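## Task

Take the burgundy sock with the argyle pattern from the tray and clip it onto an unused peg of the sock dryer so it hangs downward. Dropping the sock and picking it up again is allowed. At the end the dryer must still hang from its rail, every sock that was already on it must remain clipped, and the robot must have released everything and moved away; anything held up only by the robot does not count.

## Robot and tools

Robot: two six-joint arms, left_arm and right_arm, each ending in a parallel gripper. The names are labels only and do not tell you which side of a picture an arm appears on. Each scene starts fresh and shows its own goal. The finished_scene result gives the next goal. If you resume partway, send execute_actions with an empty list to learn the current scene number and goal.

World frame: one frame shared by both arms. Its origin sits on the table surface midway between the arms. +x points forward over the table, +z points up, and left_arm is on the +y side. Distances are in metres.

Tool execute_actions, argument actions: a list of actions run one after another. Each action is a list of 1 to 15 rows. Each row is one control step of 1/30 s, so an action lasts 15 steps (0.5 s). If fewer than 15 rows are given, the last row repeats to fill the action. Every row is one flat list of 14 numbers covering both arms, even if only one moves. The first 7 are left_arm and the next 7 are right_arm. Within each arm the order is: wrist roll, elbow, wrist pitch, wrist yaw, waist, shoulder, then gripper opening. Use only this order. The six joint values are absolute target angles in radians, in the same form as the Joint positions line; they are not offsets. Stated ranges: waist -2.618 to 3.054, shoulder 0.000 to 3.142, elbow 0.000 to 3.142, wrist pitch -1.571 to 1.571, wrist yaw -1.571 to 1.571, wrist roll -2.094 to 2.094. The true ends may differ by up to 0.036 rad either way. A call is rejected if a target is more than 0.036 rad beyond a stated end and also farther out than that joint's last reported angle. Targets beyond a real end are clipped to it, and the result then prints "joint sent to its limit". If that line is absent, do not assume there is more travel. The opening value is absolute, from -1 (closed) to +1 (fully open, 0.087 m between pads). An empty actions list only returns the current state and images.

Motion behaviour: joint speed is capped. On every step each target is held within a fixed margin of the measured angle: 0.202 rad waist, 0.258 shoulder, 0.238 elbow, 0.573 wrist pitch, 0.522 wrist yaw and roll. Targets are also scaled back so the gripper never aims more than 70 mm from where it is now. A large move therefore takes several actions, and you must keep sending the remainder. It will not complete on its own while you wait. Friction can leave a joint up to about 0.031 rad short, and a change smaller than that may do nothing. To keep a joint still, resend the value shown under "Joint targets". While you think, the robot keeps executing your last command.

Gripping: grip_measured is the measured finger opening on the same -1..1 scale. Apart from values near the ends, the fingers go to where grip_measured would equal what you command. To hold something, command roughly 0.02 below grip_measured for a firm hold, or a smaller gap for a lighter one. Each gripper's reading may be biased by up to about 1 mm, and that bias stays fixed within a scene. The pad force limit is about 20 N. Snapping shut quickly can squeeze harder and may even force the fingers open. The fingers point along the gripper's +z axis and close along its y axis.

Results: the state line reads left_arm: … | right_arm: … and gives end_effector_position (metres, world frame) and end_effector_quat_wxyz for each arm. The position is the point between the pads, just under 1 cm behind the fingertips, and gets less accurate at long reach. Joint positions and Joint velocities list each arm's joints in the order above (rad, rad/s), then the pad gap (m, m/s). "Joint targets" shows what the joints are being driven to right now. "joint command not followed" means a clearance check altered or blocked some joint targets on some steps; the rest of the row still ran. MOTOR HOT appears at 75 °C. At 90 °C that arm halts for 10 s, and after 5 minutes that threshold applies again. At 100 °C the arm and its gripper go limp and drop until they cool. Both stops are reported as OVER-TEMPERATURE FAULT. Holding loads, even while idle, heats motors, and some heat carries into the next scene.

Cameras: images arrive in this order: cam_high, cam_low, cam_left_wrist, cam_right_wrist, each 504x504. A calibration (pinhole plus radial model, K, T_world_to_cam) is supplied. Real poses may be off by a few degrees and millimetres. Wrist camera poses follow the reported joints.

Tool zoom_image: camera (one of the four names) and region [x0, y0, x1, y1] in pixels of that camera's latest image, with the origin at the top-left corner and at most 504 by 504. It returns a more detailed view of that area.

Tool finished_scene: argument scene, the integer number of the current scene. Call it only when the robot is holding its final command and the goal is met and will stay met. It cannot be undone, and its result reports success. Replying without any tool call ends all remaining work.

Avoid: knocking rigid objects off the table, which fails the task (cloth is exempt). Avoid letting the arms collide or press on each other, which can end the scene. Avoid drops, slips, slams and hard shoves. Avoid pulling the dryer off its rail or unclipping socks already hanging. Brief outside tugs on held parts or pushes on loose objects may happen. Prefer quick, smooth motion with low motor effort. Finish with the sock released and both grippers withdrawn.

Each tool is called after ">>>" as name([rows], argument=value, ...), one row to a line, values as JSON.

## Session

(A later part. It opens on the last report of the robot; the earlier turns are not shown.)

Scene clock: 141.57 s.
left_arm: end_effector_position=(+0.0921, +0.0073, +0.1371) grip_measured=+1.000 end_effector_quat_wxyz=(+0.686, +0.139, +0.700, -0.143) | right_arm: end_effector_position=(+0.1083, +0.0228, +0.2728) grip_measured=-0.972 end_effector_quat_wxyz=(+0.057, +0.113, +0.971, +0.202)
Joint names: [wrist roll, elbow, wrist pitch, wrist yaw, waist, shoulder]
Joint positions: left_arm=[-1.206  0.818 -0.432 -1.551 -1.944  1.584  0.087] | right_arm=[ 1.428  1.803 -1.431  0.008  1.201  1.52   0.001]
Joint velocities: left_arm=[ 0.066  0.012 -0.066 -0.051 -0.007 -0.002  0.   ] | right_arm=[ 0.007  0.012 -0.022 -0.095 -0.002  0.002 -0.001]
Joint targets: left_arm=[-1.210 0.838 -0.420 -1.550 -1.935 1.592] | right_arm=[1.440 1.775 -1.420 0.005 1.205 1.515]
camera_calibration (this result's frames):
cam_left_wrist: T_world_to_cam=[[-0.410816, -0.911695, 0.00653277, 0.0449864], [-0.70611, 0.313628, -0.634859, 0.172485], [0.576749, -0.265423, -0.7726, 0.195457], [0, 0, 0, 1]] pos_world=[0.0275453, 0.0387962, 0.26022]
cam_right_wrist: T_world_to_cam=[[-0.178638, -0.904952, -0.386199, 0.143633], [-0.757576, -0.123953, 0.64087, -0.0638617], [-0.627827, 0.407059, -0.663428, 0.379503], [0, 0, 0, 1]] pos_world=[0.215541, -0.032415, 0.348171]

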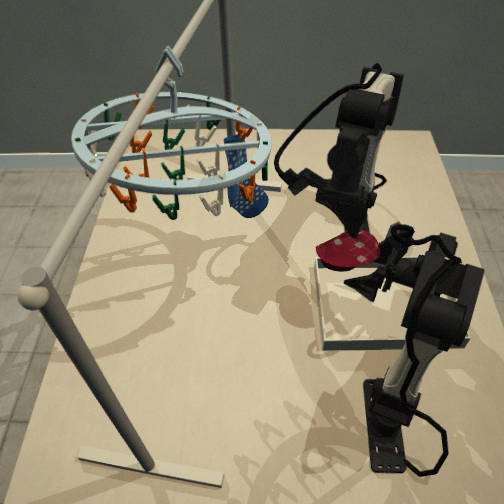

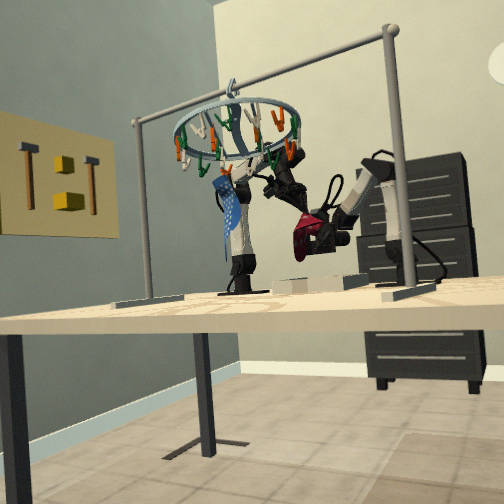

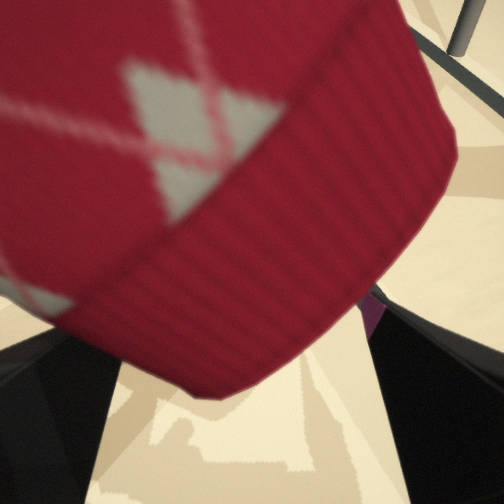

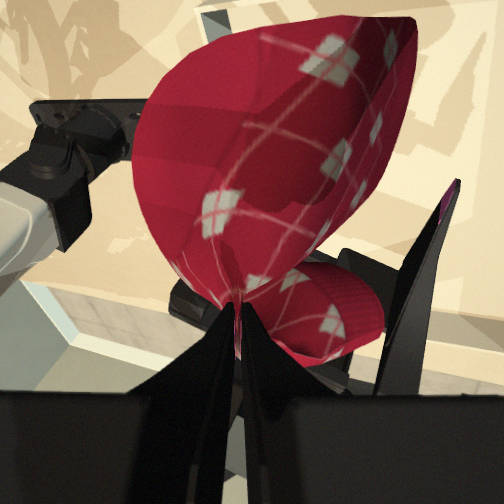

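>>> execute_actions([
  [[-1.21,0.85,-0.415,-1.55,-1.90,1.60,0.6,1.44,1.775,-1.42,0.005,1.205,1.515,-1.0]],
  [[-1.21,0.86,-0.41,-1.55,-1.86,1.61,0.4,1.44,1.775,-1.42,0.005,1.205,1.515,-1.0]],
])

Scene clock: 147.03 s.
left_arm: end_effector_position=(+0.1139, +0.0064, +0.1391) grip_measured=+0.400 end_effector_quat_wxyz=(+0.690, +0.107, +0.705, -0.123) | right_arm: end_effector_position=(+0.1083, +0.0228, +0.2728) grip_measured=-0.972 end_effector_quat_wxyz=(+0.057, +0.113, +0.971, +0.202)
Joint names: [wrist roll, elbow, wrist pitch, wrist yaw, waist, shoulder]
Joint positions: left_arm=[-1.206  0.839 -0.422 -1.551 -1.868  1.598  0.061] | right_arm=[ 1.428  1.803 -1.431  0.008  1.201  1.52   0.001]
Joint velocities: left_arm=[ 0.022  0.012  0.037  0.022 -0.002 -0.012 -0.001] | right_arm=[ 0.007 -0.012 -0.022  0.022  0.012  0.007  0.   ]
Joint targets: left_arm=[-1.210 0.860 -0.410 -1.550 -1.860 1.610] | right_arm=[1.440 1.775 -1.420 0.005 1.205 1.515]
camera_calibration (this result's frames):
cam_left_wrist: T_world_to_cam=[[-0.340408, -0.93998, 0.02369, 0.0428908], [-0.73128, 0.248823, -0.635073, 0.19276], [0.591061, -0.233507, -0.772089, 0.182294], [0, 0, 0, 1]] pos_world=[0.0478149, 0.0349205, 0.262148]
cam_right_wrist: T_world_to_cam=[[-0.178638, -0.904952, -0.386199, 0.143633], [-0.757576, -0.123953, 0.64087, -0.0638617], [-0.627827, 0.407059, -0.663428, 0.379503], [0, 0, 0, 1]] pos_world=[0.215541, -0.032415, 0.348171]

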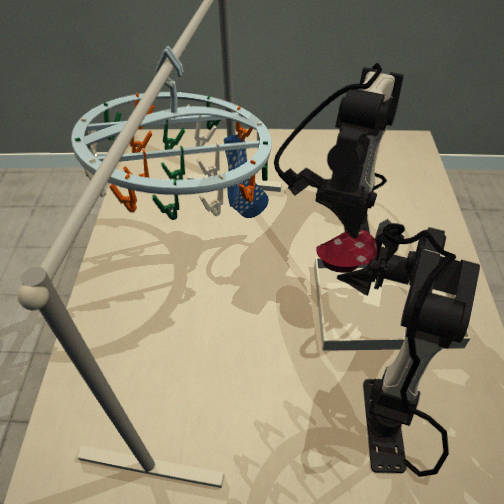

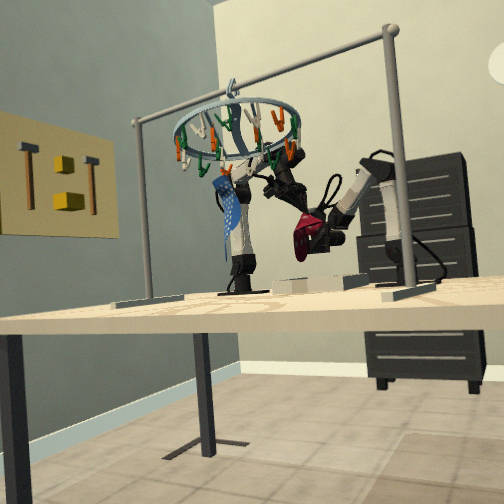

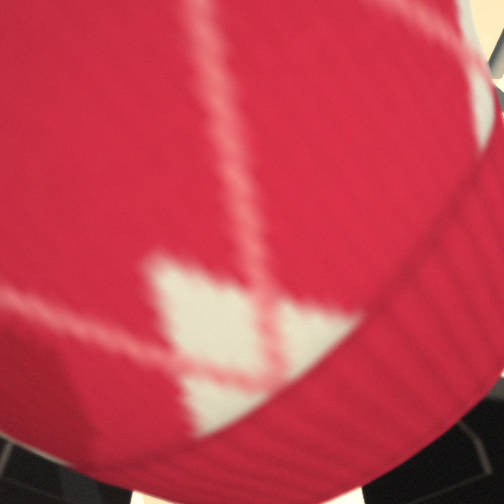

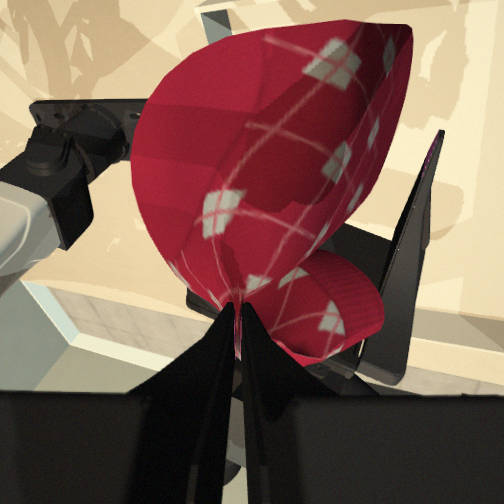

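>>> zoom_image(camera="cam_low", region=[260, 190, 360, 290])

>>> zoom_image(camera="cam_high", region=[290, 200, 430, 340])

Region (260, 190, 360, 290) of cam_low's 504x504 image, scaled by 5.040, with more detail than that image has.

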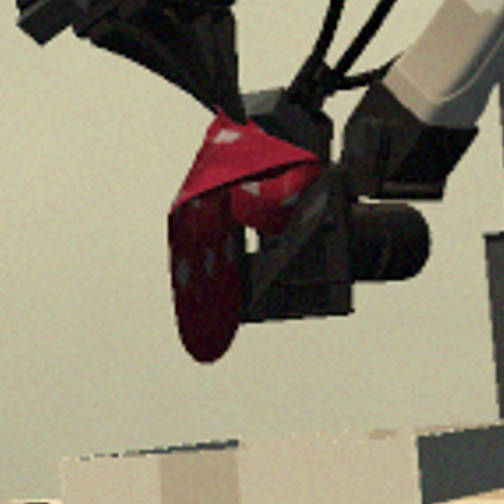

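Region (290, 200, 430, 340) of cam_high's 504x504 image, scaled by 3.600, with more detail than that image has.

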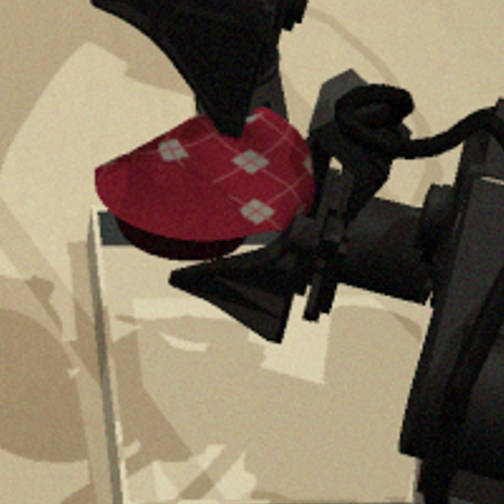

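>>> execute_actions([
  [[-1.21,0.948,-0.455,-1.55,-1.82,1.70,0.4,1.44,1.775,-1.42,0.005,1.205,1.515,-1.0]],
  [[-1.21,0.948,-0.455,-1.55,-1.82,1.70,-0.2,1.44,1.775,-1.42,0.005,1.205,1.515,-1.0]],
])

>>> zoom_image(camera="cam_low", region=[260, 190, 360, 290])

>>> zoom_image(camera="cam_high", region=[290, 200, 430, 340])

Scene clock: 151.70 s.
left_arm: end_effector_position=(+0.1205, -0.0103, +0.1347) grip_measured=-0.200 end_effector_quat_wxyz=(+0.694, +0.104, +0.706, -0.098) | right_arm: end_effector_position=(+0.1083, +0.0228, +0.2728) grip_measured=-0.972 end_effector_quat_wxyz=(+0.057, +0.113, +0.971, +0.202)
Joint names: [wrist roll, elbow, wrist pitch, wrist yaw, waist, shoulder]
Joint positions: left_arm=[-1.207  0.928 -0.448 -1.552 -1.829  1.694  0.035] | right_arm=[ 1.428  1.803 -1.431  0.008  1.201  1.52   0.001]
Joint velocities: left_arm=[ 0.051  0.012 -0.037  0.051 -0.002 -0.002 -0.001] | right_arm=[ 0.007 -0.012 -0.022  0.066 -0.002 -0.002  0.   ]
Joint targets: left_arm=[-1.210 0.948 -0.455 -1.550 -1.820 1.700] | right_arm=[1.440 1.775 -1.420 0.005 1.205 1.515]
camera_calibration (this result's frames):
cam_left_wrist: T_world_to_cam=[[-0.303507, -0.952786, -0.00911136, 0.0294678], [-0.73447, 0.240033, -0.634774, 0.199105], [0.606991, -0.185966, -0.772644, 0.169706], [0, 0, 0, 1]] pos_world=[0.0521706, 0.0118441, 0.257778]
cam_right_wrist: T_world_to_cam=[[-0.178638, -0.904952, -0.386199, 0.143633], [-0.757576, -0.123953, 0.64087, -0.0638617], [-0.627827, 0.407059, -0.663428, 0.379503], [0, 0, 0, 1]] pos_world=[0.215541, -0.032415, 0.348171]

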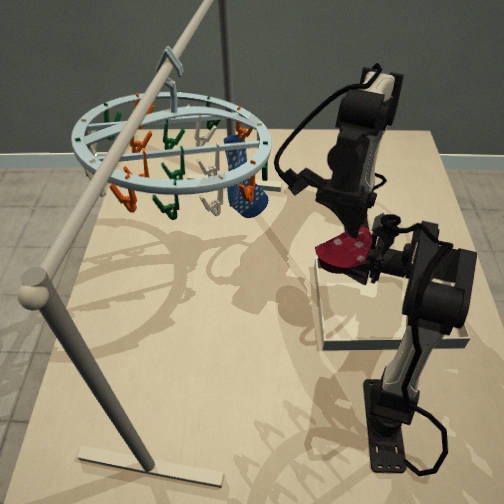

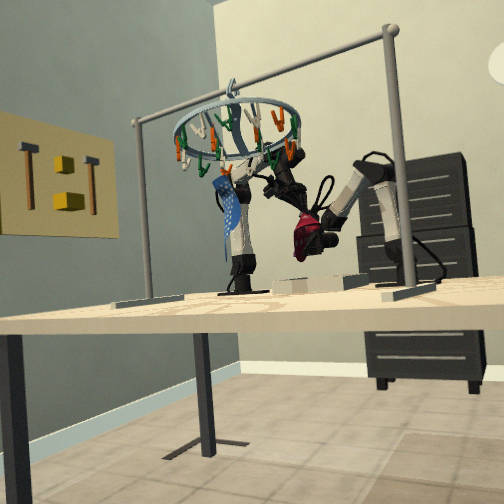

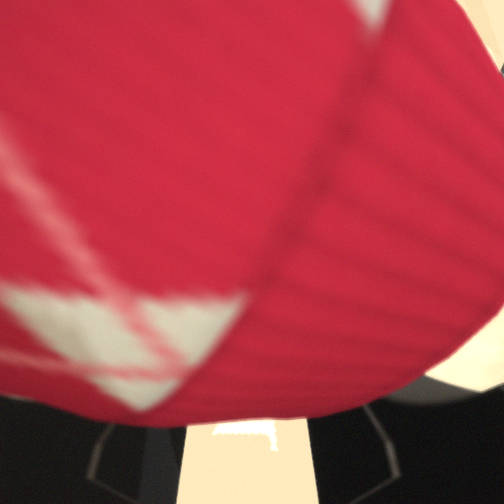

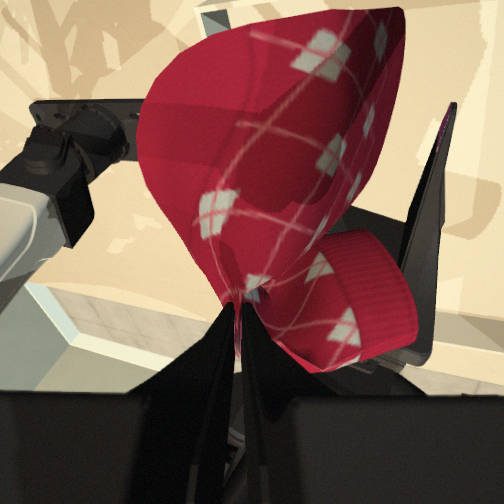

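Region (260, 190, 360, 290) of cam_low's 504x504 image, scaled by 5.040, with more detail than that image has.

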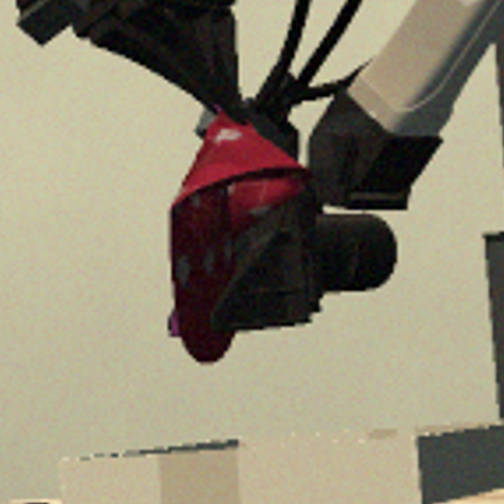

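Region (290, 200, 430, 340) of cam_high's 504x504 image, scaled by 3.600, with more detail than that image has.

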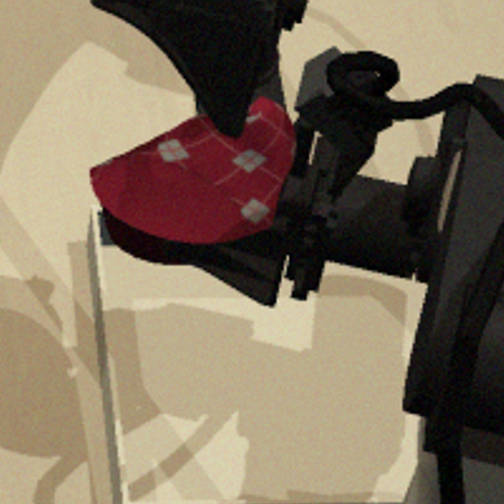

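>>> execute_actions([
  [[-1.21,0.948,-0.455,-1.55,-1.82,1.657,-0.5,1.44,1.775,-1.42,0.005,1.205,1.515,-1.0]],
  [[-1.21,0.948,-0.455,-1.55,-1.82,1.657,-0.6,1.44,1.775,-1.42,0.005,1.205,1.515,-1.0],[-1.21,0.948,-0.455,-1.55,-1.82,1.657,-0.65,1.44,1.775,-1.42,0.005,1.205,1.515,-1.0],[-1.21,0.948,-0.455,-1.55,-1.82,1.657,-0.7,1.44,1.775,-1.42,0.005,1.205,1.515,-1.0],[-1.21,0.948,-0.455,-1.55,-1.82,1.657,-0.75,1.44,1.775,-1.42,0.005,1.205,1.515,-1.0],[-1.21,0.948,-0.455,-1.55,-1.82,1.657,-0.8,1.44,1.775,-1.42,0.005,1.205,1.515,-1.0]],
])

>>> zoom_image(camera="cam_low", region=[260, 190, 360, 290])

Scene clock: 154.37 s.
left_arm: end_effector_position=(+0.1206, -0.0096, +0.1407) grip_measured=-0.800 end_effector_quat_wxyz=(+0.693, +0.097, +0.707, -0.105) | right_arm: end_effector_position=(+0.1083, +0.0228, +0.2728) grip_measured=-0.972 end_effector_quat_wxyz=(+0.057, +0.113, +0.971, +0.202)
Joint names: [wrist roll, elbow, wrist pitch, wrist yaw, waist, shoulder]
Joint positions: left_arm=[-1.207  0.928 -0.449 -1.551 -1.829  1.672  0.009] | right_arm=[ 1.428  1.803 -1.431  0.008  1.201  1.52   0.001]
Joint velocities: left_arm=[-0.066  0.002  0.007 -0.007 -0.022 -0.007  0.   ] | right_arm=[-0.051  0.002 -0.007 -0.007 -0.022 -0.002  0.   ]
Joint targets: left_arm=[-1.210 0.948 -0.455 -1.550 -1.820 1.657] | right_arm=[1.440 1.775 -1.420 0.005 1.205 1.515]
camera_calibration (this result's frames):
cam_left_wrist: T_world_to_cam=[[-0.30363, -0.952721, 0.0114897, 0.0273238], [-0.73827, 0.227628, -0.634936, 0.203261], [0.602301, -0.201268, -0.772479, 0.174775], [0, 0, 0, 1]] pos_world=[0.0530905, 0.0149408, 0.263754]
cam_right_wrist: T_world_to_cam=[[-0.178638, -0.904952, -0.386199, 0.143633], [-0.757576, -0.123953, 0.64087, -0.0638617], [-0.627827, 0.407059, -0.663428, 0.379503], [0, 0, 0, 1]] pos_world=[0.215541, -0.032415, 0.348171]

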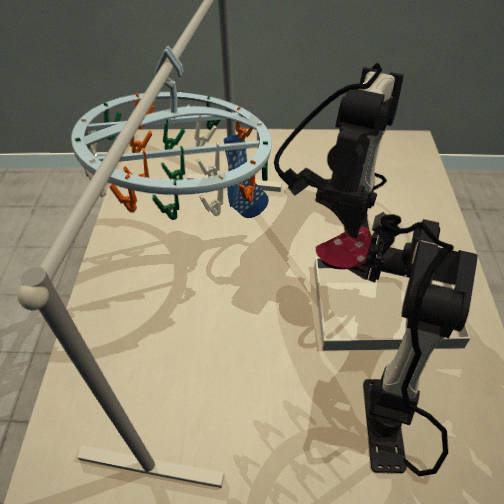

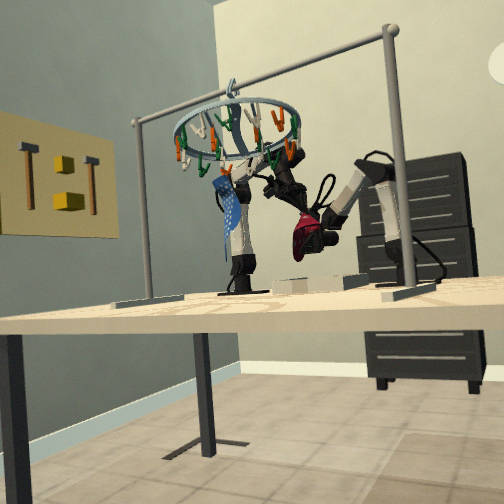

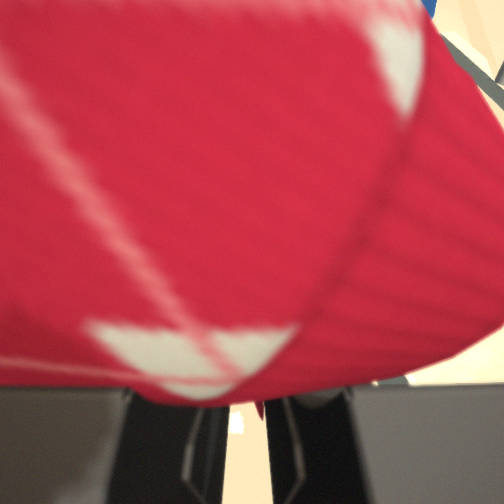

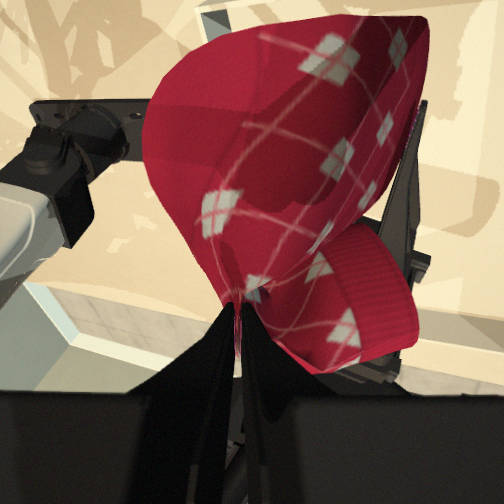

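Region (260, 190, 360, 290) of cam_low's 504x504 image, scaled by 5.040, with more detail than that image has.

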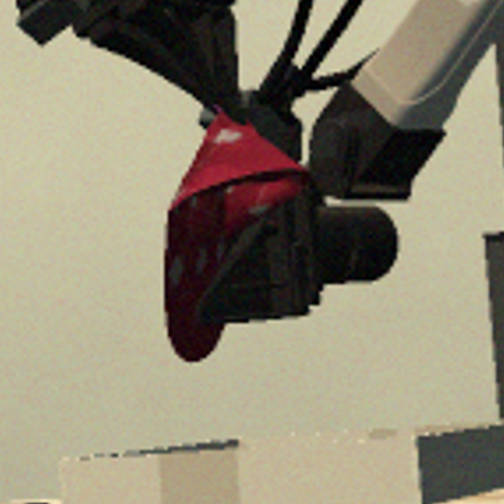

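>>> execute_actions([
  [[-1.21,0.948,-0.455,-1.55,-1.82,1.657,-0.84,1.44,1.775,-1.42,0.005,1.205,1.515,-1.0],[-1.21,0.948,-0.455,-1.55,-1.82,1.657,-0.88,1.44,1.775,-1.42,0.005,1.205,1.515,-1.0],[-1.21,0.948,-0.455,-1.55,-1.82,1.657,-0.92,1.44,1.775,-1.42,0.005,1.205,1.515,-1.0],[-1.21,0.948,-0.455,-1.55,-1.82,1.657,-0.96,1.44,1.775,-1.42,0.005,1.205,1.515,-1.0],[-1.21,0.948,-0.455,-1.55,-1.82,1.657,-1.0,1.44,1.775,-1.42,0.005,1.205,1.515,-1.0]],
])

Scene clock: 155.97 s.
left_arm: end_effector_position=(+0.1206, -0.0096, +0.1407) grip_measured=-0.942 end_effector_quat_wxyz=(+0.693, +0.097, +0.707, -0.105) | right_arm: end_effector_position=(+0.1083, +0.0228, +0.2728) grip_measured=-0.972 end_effector_quat_wxyz=(+0.057, +0.113, +0.971, +0.202)
Joint names: [wrist roll, elbow, wrist pitch, wrist yaw, waist, shoulder]
Joint positions: left_arm=[-1.207  0.928 -0.449 -1.551 -1.829  1.672  0.003] | right_arm=[ 1.428  1.803 -1.431  0.008  1.201  1.52   0.001]
Joint velocities: left_arm=[-0.037 -0.032  0.066  0.022 -0.017 -0.002  0.   ] | right_arm=[ 0.022 -0.002  0.007 -0.007 -0.007 -0.007 -0.001]
Joint targets: left_arm=[-1.210 0.948 -0.455 -1.550 -1.820 1.657] | right_arm=[1.440 1.775 -1.420 0.005 1.205 1.515]
camera_calibration (this result's frames):
cam_left_wrist: T_world_to_cam=[[-0.30363, -0.952721, 0.0114897, 0.0273238], [-0.73827, 0.227628, -0.634936, 0.203261], [0.602301, -0.201268, -0.772479, 0.174775], [0, 0, 0, 1]] pos_world=[0.0530905, 0.0149408, 0.263754]
cam_right_wrist: T_world_to_cam=[[-0.178638, -0.904952, -0.386199, 0.143633], [-0.757576, -0.123953, 0.64087, -0.0638617], [-0.627827, 0.407059, -0.663428, 0.379503], [0, 0, 0, 1]] pos_world=[0.215541, -0.032415, 0.348171]

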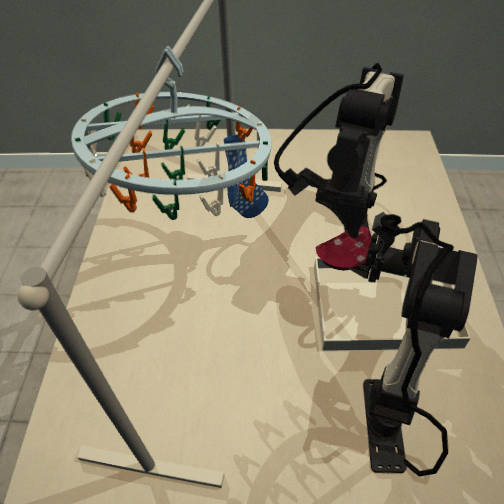

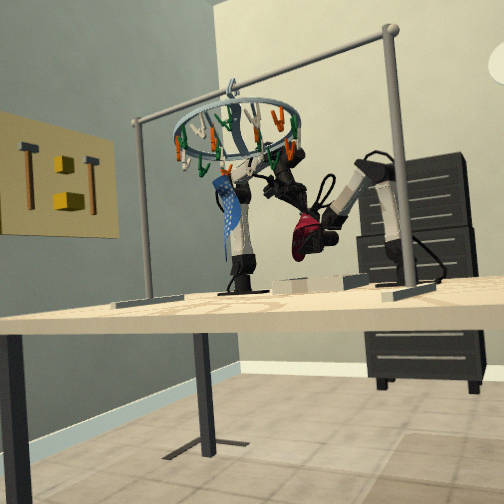

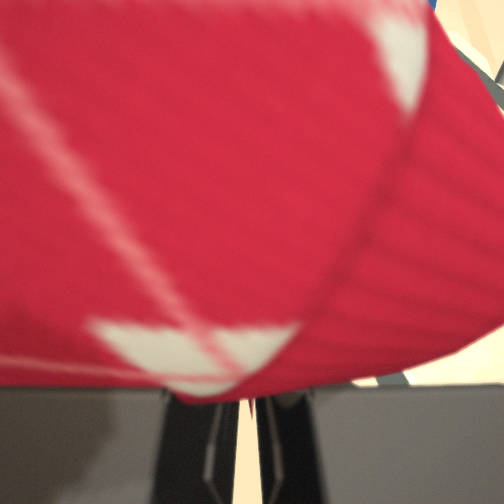

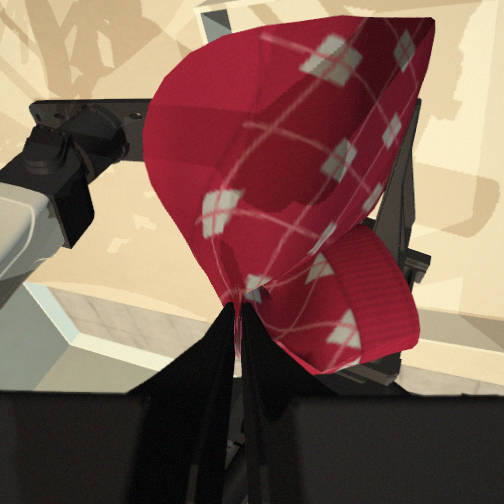

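>>> execute_actions([
  [[-1.21,0.948,-0.455,-1.55,-1.82,1.657,-1.0,1.44,1.6,-1.37,0.005,1.07,1.39,-1.0]],
  [[-1.21,0.948,-0.455,-1.55,-1.82,1.657,-1.0,1.44,1.39,-1.29,0.005,0.94,1.25,-1.0]],
  [[-1.21,0.948,-0.455,-1.55,-1.82,1.657,-1.0,1.44,1.17,-1.21,0.005,0.81,1.11,-1.0]],
  [[-1.21,0.948,-0.455,-1.55,-1.82,1.657,-1.0,1.44,1.17,-1.21,0.005,0.81,1.11,-1.0]],
])

Scene clock: 160.53 s.
left_arm: end_effector_position=(+0.1206, -0.0096, +0.1406) grip_measured=-0.942 end_effector_quat_wxyz=(+0.692, +0.097, +0.707, -0.105) | right_arm: end_effector_position=(+0.1639, -0.0863, +0.1993) grip_measured=-0.972 end_effector_quat_wxyz=(+0.089, +0.296, +0.932, +0.191)
Joint names: [wrist roll, elbow, wrist pitch, wrist yaw, waist, shoulder]
Joint positions: left_arm=[-1.207  0.928 -0.449 -1.55  -1.829  1.672  0.003] | right_arm=[ 1.432  1.193 -1.218 -0.004  0.818  1.12   0.001]
Joint velocities: left_arm=[ 0.022 -0.022  0.007 -0.051  0.002  0.007  0.001] | right_arm=[-0.007  0.002  0.066  0.007 -0.017 -0.012  0.001]
Joint targets: left_arm=[-1.210 0.948 -0.455 -1.550 -1.820 1.657] | right_arm=[1.440 1.170 -1.210 0.005 0.810 1.110]
camera_calibration (this result's frames):
cam_left_wrist: T_world_to_cam=[[-0.30389, -0.952638, 0.01151, 0.0273045], [-0.738638, 0.22796, -0.634388, 0.203129], [0.601718, -0.201286, -0.772929, 0.174832], [0, 0, 0, 1]] pos_world=[0.0531366, 0.0148974, 0.263681]
cam_right_wrist: T_world_to_cam=[[-0.505176, -0.769353, -0.391016, 0.0926166], [-0.744716, 0.159659, 0.648002, 0.0327851], [-0.436113, 0.618551, -0.653606, 0.394944], [0, 0, 0, 1]] pos_world=[0.243444, -0.178273, 0.273107]

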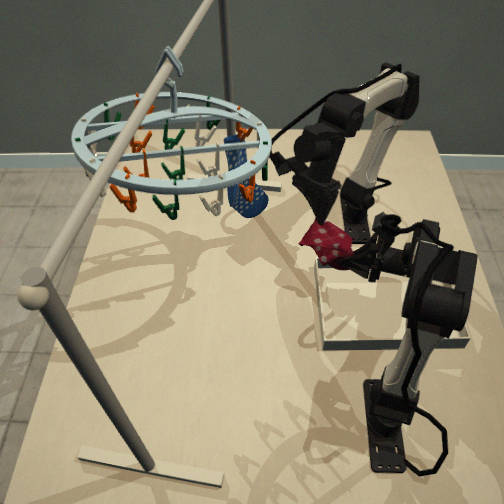

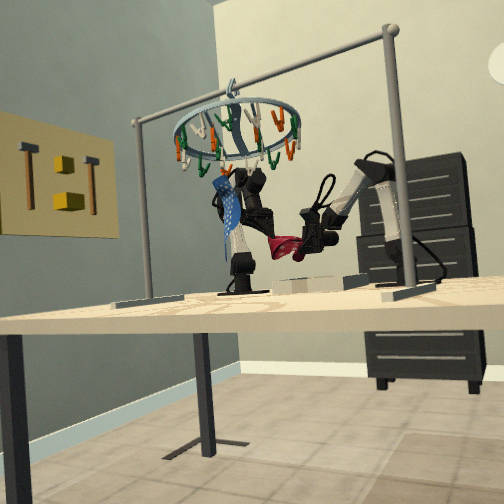

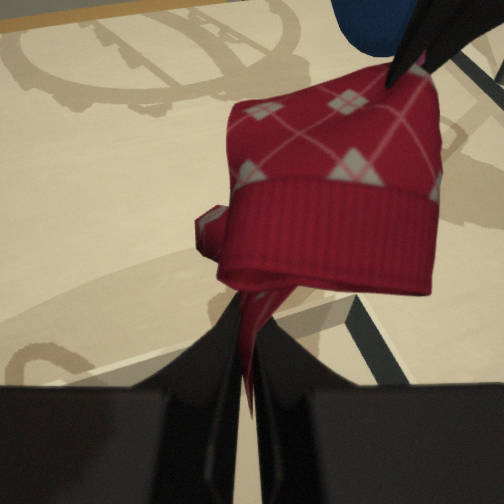

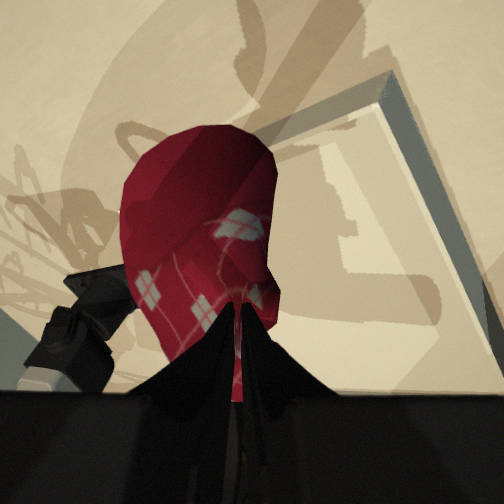

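>>> execute_actions([
  [[-1.21,0.948,-0.455,-1.55,-1.82,1.657,-1.0,1.44,1.17,-1.21,0.005,0.81,1.11,-0.5]],
  [[-1.21,0.948,-0.455,-1.55,-1.82,1.657,-1.0,1.3,1.17,-1.15,0.005,0.7,1.0,-0.3]],
  [[-1.21,0.948,-0.455,-1.55,-1.82,1.657,-1.0,1.0,1.15,-1.0,0.005,0.55,0.85,0.3]],
])

Scene clock: 162.73 s.
left_arm: end_effector_position=(+0.1206, -0.0096, +0.1405) grip_measured=-0.942 end_effector_quat_wxyz=(+0.692, +0.098, +0.707, -0.105) | right_arm: end_effector_position=(+0.2114, -0.1378, +0.2685) grip_measured=+0.300 end_effector_quat_wxyz=(+0.302, +0.210, +0.880, +0.300)
Joint names: [wrist roll, elbow, wrist pitch, wrist yaw, waist, shoulder]
Joint positions: left_arm=[-1.207  0.928 -0.449 -1.55  -1.829  1.672  0.003] | right_arm=[ 1.021  1.163 -1.011  0.007  0.557  0.844  0.057]
Joint velocities: left_arm=[-0.051 -0.007  0.007 -0.037 -0.007 -0.017  0.001] | right_arm=[-0.081 -0.007 -0.007 -0.066 -0.012  0.012 -0.   ]
Joint targets: left_arm=[-1.210 0.948 -0.455 -1.550 -1.820 1.657] | right_arm=[1.000 1.150 -1.000 0.005 0.550 0.850]
camera_calibration (this result's frames):
cam_left_wrist: T_world_to_cam=[[-0.303891, -0.952642, 0.0111287, 0.0274017], [-0.738571, 0.228192, -0.634382, 0.203114], [0.601799, -0.201003, -0.77294, 0.174819], [0, 0, 0, 1]] pos_world=[0.0531356, 0.014894, 0.263672]
cam_right_wrist: T_world_to_cam=[[-0.185926, -0.750816, -0.633803, 0.104327], [-0.975584, 0.0643141, 0.21, 0.184813], [-0.116909, 0.657372, -0.744442, 0.454943], [0, 0, 0, 1]] pos_world=[0.252884, -0.232622, 0.365991]

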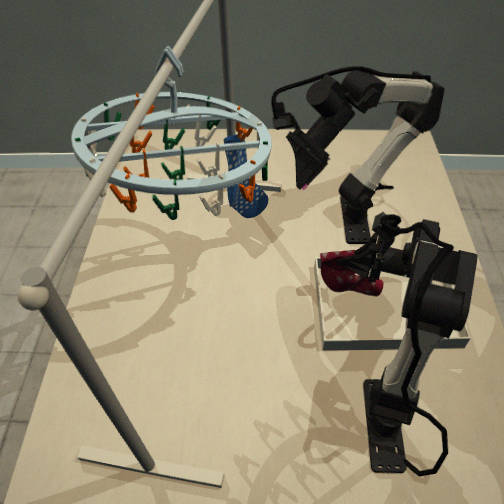

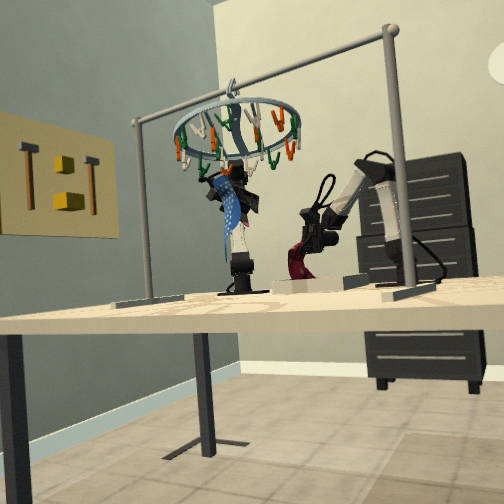

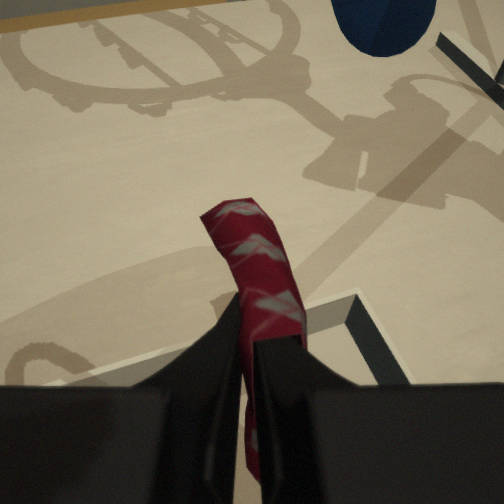

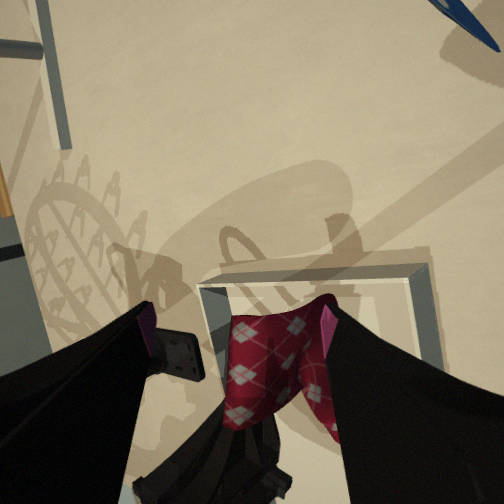

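>>> execute_actions([
  [[-1.21,1.08,-0.65,-1.55,-1.82,1.6,-1.0,0.7,1.15,-0.95,0.005,0.5,0.8,0.3]],
  [[-1.21,1.21,-0.86,-1.55,-1.82,1.53,-1.0,0.4,1.15,-0.9,0.005,0.5,0.8,0.3]],
  [[-0.8,1.335,-1.065,-1.55,-1.8,1.46,-1.0,0.2,1.15,-0.9,0.005,0.5,0.8,0.3]],
  [[-0.2,1.335,-1.065,-1.55,-1.78,1.46,-1.0,0.0,1.15,-0.9,0.005,0.5,0.8,0.3]],
  [[0.4,1.335,-1.065,-1.55,-1.75,1.46,-1.0,0.0,1.15,-0.9,0.005,0.5,0.8,0.3]],
])

Scene clock: 170.27 s.
left_arm: end_effector_position=(+0.1592, +0.0643, +0.3297) grip_measured=-0.942 end_effector_quat_wxyz=(+0.547, +0.556, +0.450, +0.435) | right_arm: end_effector_position=(+0.2361, -0.1769, +0.2795) grip_measured=+0.300 end_effector_quat_wxyz=(+0.472, -0.213, +0.847, +0.123)
Joint names: [wrist roll, elbow, wrist pitch, wrist yaw, waist, shoulder]
Joint positions: left_arm=[ 0.369  1.324 -1.06  -1.547 -1.759  1.457  0.003] | right_arm=[ 0.012  1.163 -0.905  0.005  0.509  0.809  0.057]
Joint velocities: left_arm=[ 0.183  0.007 -0.051  0.007  0.002  0.007 -0.   ] | right_arm=[ 0.007 -0.007 -0.066  0.007 -0.007 -0.007 -0.   ]
Joint targets: left_arm=[0.400 1.335 -1.065 -1.550 -1.750 1.460] | right_arm=[0.000 1.150 -0.900 0.005 0.500 0.800]
camera_calibration (this result's frames):
cam_left_wrist: T_world_to_cam=[[-0.0439903, 0.00278886, -0.999028, 0.337644], [-0.601598, 0.798282, 0.0287187, 0.0576915], [0.797587, 0.602277, -0.0334389, -0.0139837], [0, 0, 0, 1]] pos_world=[0.0607134, -0.0385737, 0.335192]
cam_right_wrist: T_world_to_cam=[[0.472043, -0.88134, 0.0203687, -0.274756], [-0.866964, -0.468284, -0.170536, 0.195579], [0.159839, 0.0628415, -0.985141, 0.388525], [0, 0, 0, 1]] pos_world=[0.237155, -0.174983, 0.421701]

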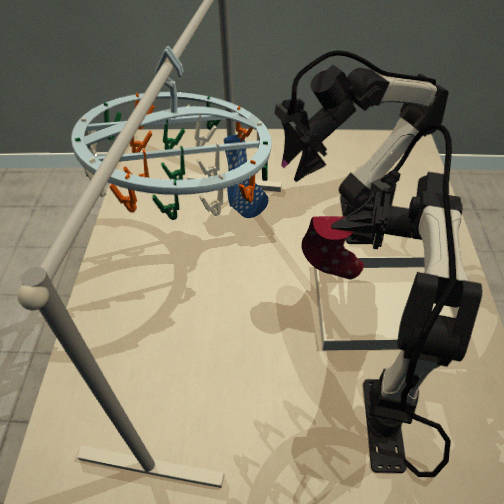

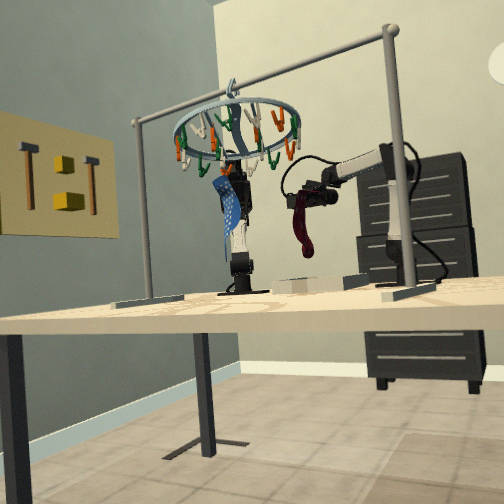

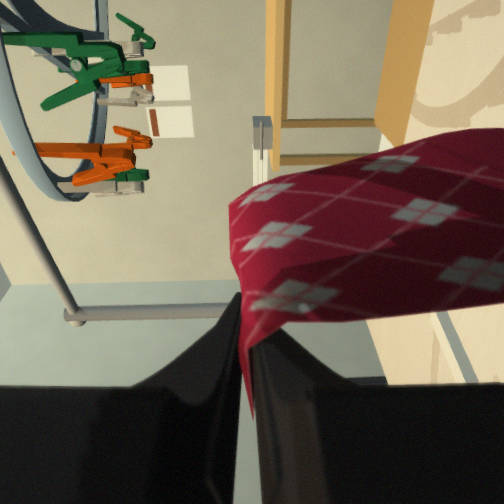

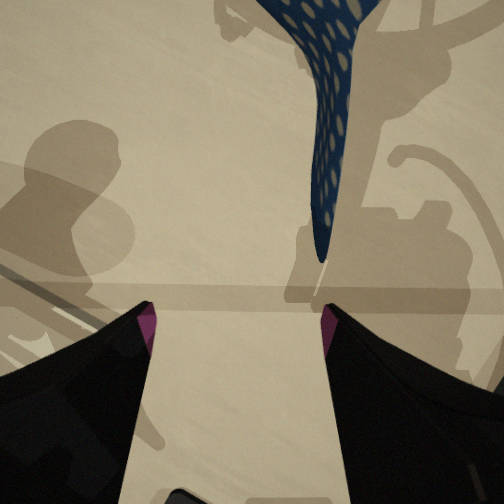

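Going well. Continue the roll.

>>> execute_actions([
  [[0.95,1.335,-1.065,-1.55,-1.72,1.46,-1.0,0.0,1.15,-0.9,0.005,0.5,0.8,0.3]],
  [[1.5,1.335,-1.065,-1.55,-1.68,1.46,-1.0,0.0,1.15,-0.9,0.005,0.5,0.8,0.3]],
  [[1.95,1.335,-1.065,-1.55,-1.64,1.46,-1.0,0.0,1.15,-0.9,0.005,0.5,0.8,0.3]],
  [[1.95,1.335,-1.065,-1.55,-1.62,1.46,-1.0,0.0,1.15,-0.9,0.005,0.5,0.8,0.3]],
])

>>> zoom_image(camera="cam_low", region=[240, 150, 380, 290])

>>> zoom_image(camera="cam_high", region=[260, 160, 400, 300])

Scene clock: 173.10 s.
left_arm: end_effector_position=(+0.1887, +0.0411, +0.3716) grip_measured=-0.942 end_effector_quat_wxyz=(+0.034, +0.714, -0.030, +0.698) | right_arm: end_effector_position=(+0.2361, -0.1770, +0.2795) grip_measured=+0.300 end_effector_quat_wxyz=(+0.472, -0.213, +0.847, +0.123)
Joint names: [wrist roll, elbow, wrist pitch, wrist yaw, waist, shoulder]
Joint positions: left_arm=[ 1.941  1.324 -1.061 -1.546 -1.631  1.457  0.003] | right_arm=[ 0.011  1.163 -0.905  0.005  0.509  0.809  0.057]
Joint velocities: left_arm=[ 0.007 -0.017 -0.007 -0.022 -0.017  0.007  0.   ] | right_arm=[-0.022 -0.002 -0.037  0.007  0.012 -0.012 -0.   ]
Joint targets: left_arm=[1.950 1.335 -1.065 -1.550 -1.620 1.460] | right_arm=[-0.000 1.150 -0.900 0.005 0.500 0.800]
camera_calibration (this result's frames):
cam_left_wrist: T_world_to_cam=[[0.0686692, 0.997633, -0.00354304, -0.051185], [-0.744066, 0.0535808, 0.665954, -0.0865561], [0.664567, -0.0430943, 0.745985, -0.260123], [0, 0, 0, 1]] pos_world=[0.111981, 0.0444918, 0.251509]
cam_right_wrist: T_world_to_cam=[[0.472216, -0.88124, 0.0206936, -0.274886], [-0.866844, -0.468506, -0.170538, 0.195512], [0.15998, 0.0625927, -0.985134, 0.388445], [0, 0, 0, 1]] pos_world=[0.23714, -0.174956, 0.421701]

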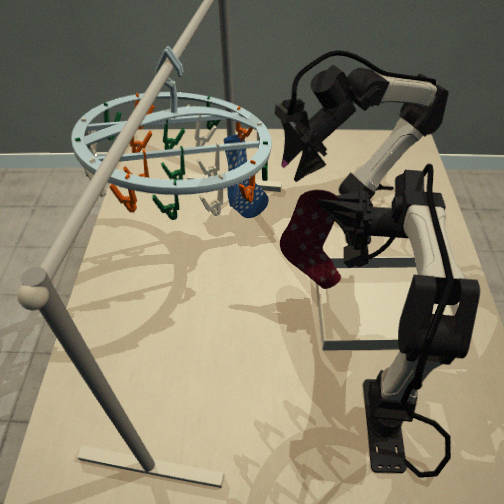

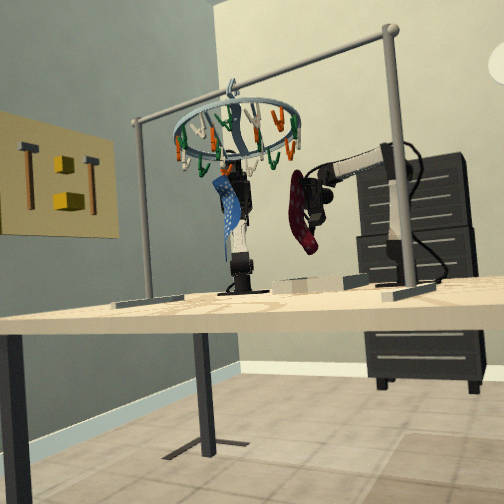

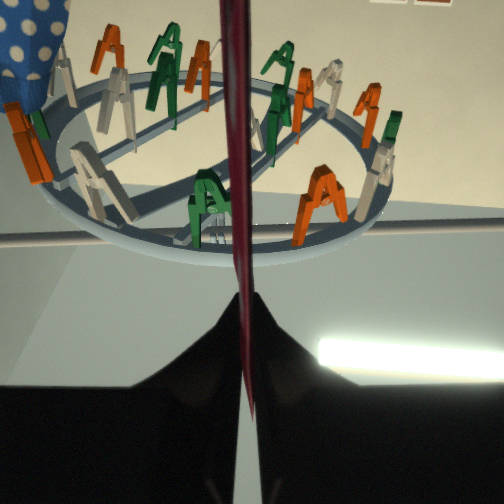

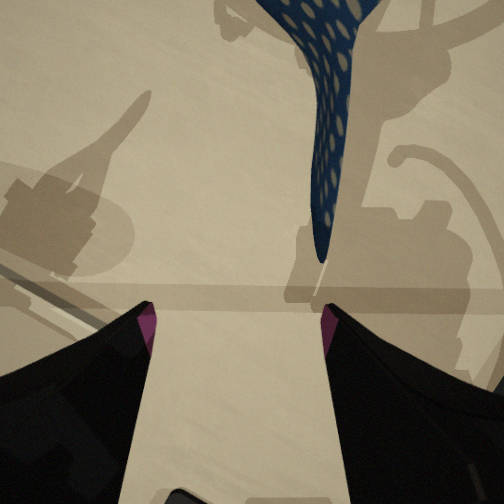

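Region (240, 150, 380, 290) of cam_low's 504x504 image, scaled by 3.600, with more detail than that image has.

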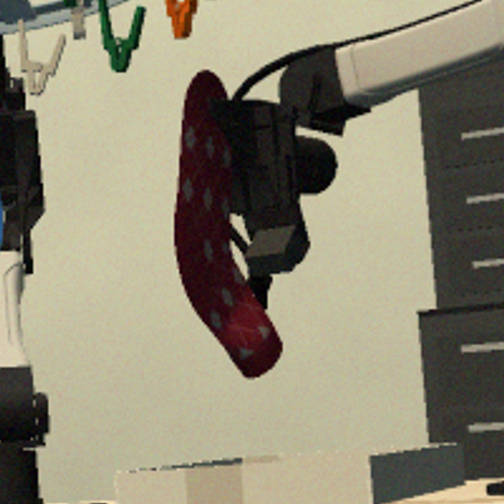

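Region (260, 160, 400, 300) of cam_high's 504x504 image, scaled by 3.600, with more detail than that image has.

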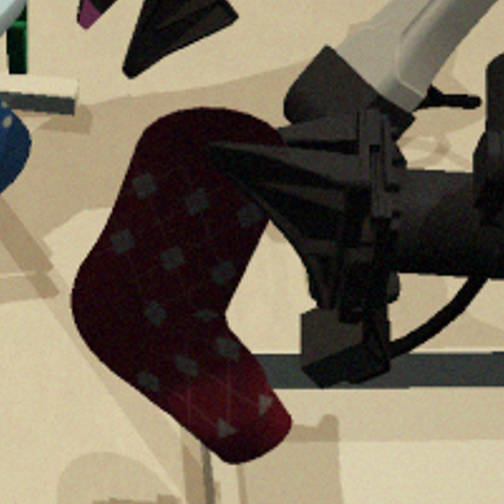

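>>> zoom_image(camera="cam_left_wrist", region=[0, 90, 260, 280])

Region (0, 90, 260, 280) of cam_left_wrist's 504x504 image, scaled by 1.938, with more detail than that image has; it fills the top 368 rows of this view, and the rest is white.

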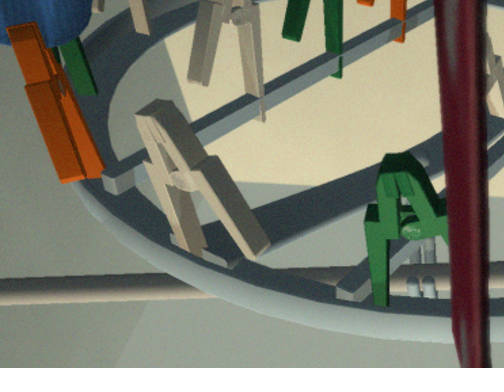

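>>> execute_actions([
  [[1.95,1.44,-1.04,-1.55,-1.56,1.6,-1.0,-0.1,1.23,-0.85,0.2,0.7,0.83,0.3]],
  [[1.95,1.56,-1.02,-1.55,-1.5,1.74,-1.0,-0.2,1.3,-0.75,0.4,0.9,0.86,0.3]],
  [[1.95,1.68,-1.0,-1.55,-1.43,1.88,-1.0,-0.32,1.37,-0.6,0.5,1.0,0.91,0.3]],
  [[1.95,1.80,-0.97,-1.55,-1.362,2.015,-1.0,-0.41,1.43,-0.45,0.535,1.035,0.955,0.3]],
  [[1.95,1.80,-0.97,-1.55,-1.362,2.015,-1.0,-0.41,1.43,-0.45,0.535,1.035,0.955,0.3]],
])

Scene clock: 190.67 s.
left_arm: end_effector_position=(+0.2854, -0.0512, +0.3184) grip_measured=-0.942 end_effector_quat_wxyz=(-0.073, +0.713, +0.053, +0.695) | right_arm: end_effector_position=(+0.2583, -0.1107, +0.4560) grip_measured=+0.300 end_effector_quat_wxyz=(+0.710, -0.302, +0.635, +0.037)
Joint names: [wrist roll, elbow, wrist pitch, wrist yaw, waist, shoulder]
Joint positions: left_arm=[ 1.948  1.778 -0.98  -1.546 -1.362  2.021  0.003] | right_arm=[-0.398  1.413 -0.456  0.529  1.027  0.943  0.057]
Joint velocities: left_arm=[-0.022  0.002  0.081 -0.066  0.002 -0.007  0.   ] | right_arm=[-0.022 -0.007 -0.022 -0.037  0.002  0.002 -0.001]
Joint targets: left_arm=[1.950 1.800 -0.970 -1.550 -1.362 2.015] | right_arm=[-0.410 1.430 -0.450 0.535 1.035 0.955]
camera_calibration (this result's frames):
cam_left_wrist: T_world_to_cam=[[-0.198114, 0.979621, 0.0330713, 0.0975908], [-0.726925, -0.169476, 0.665476, 0.00959775], [0.657519, 0.107799, 0.745686, -0.278822], [0, 0, 0, 1]] pos_world=[0.209642, -0.0639185, 0.198299]
cam_right_wrist: T_world_to_cam=[[0.415321, -0.816696, 0.400645, -0.382069], [-0.533448, -0.575407, -0.619952, 0.382905], [0.736846, 0.0437555, -0.674643, 0.261937], [0, 0, 0, 1]] pos_world=[0.169934, -0.10317, 0.56717]

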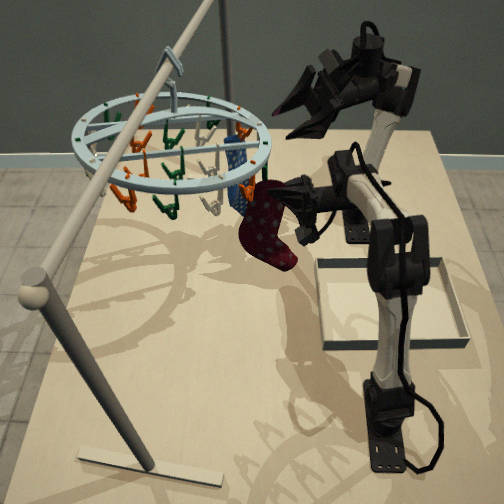

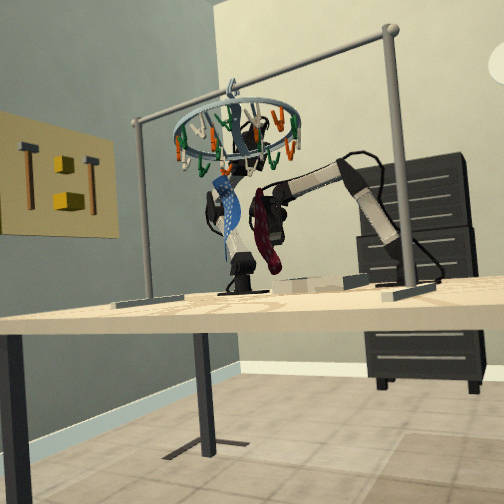

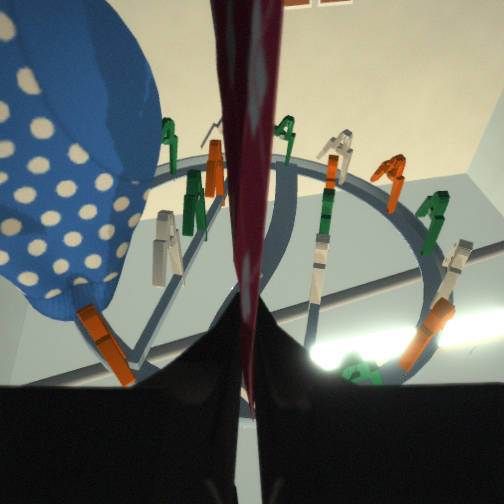

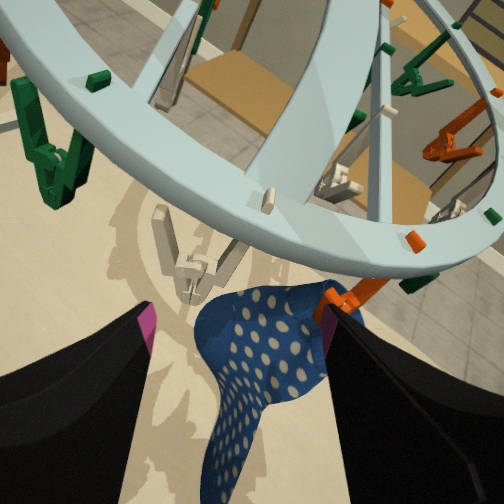

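>>> zoom_image(camera="cam_low", region=[200, 110, 300, 210])

Region (200, 110, 300, 210) of cam_low's 504x504 image, scaled by 5.040, with more detail than that image has.

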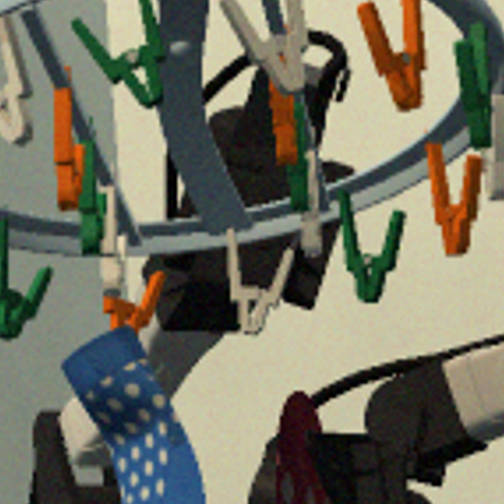

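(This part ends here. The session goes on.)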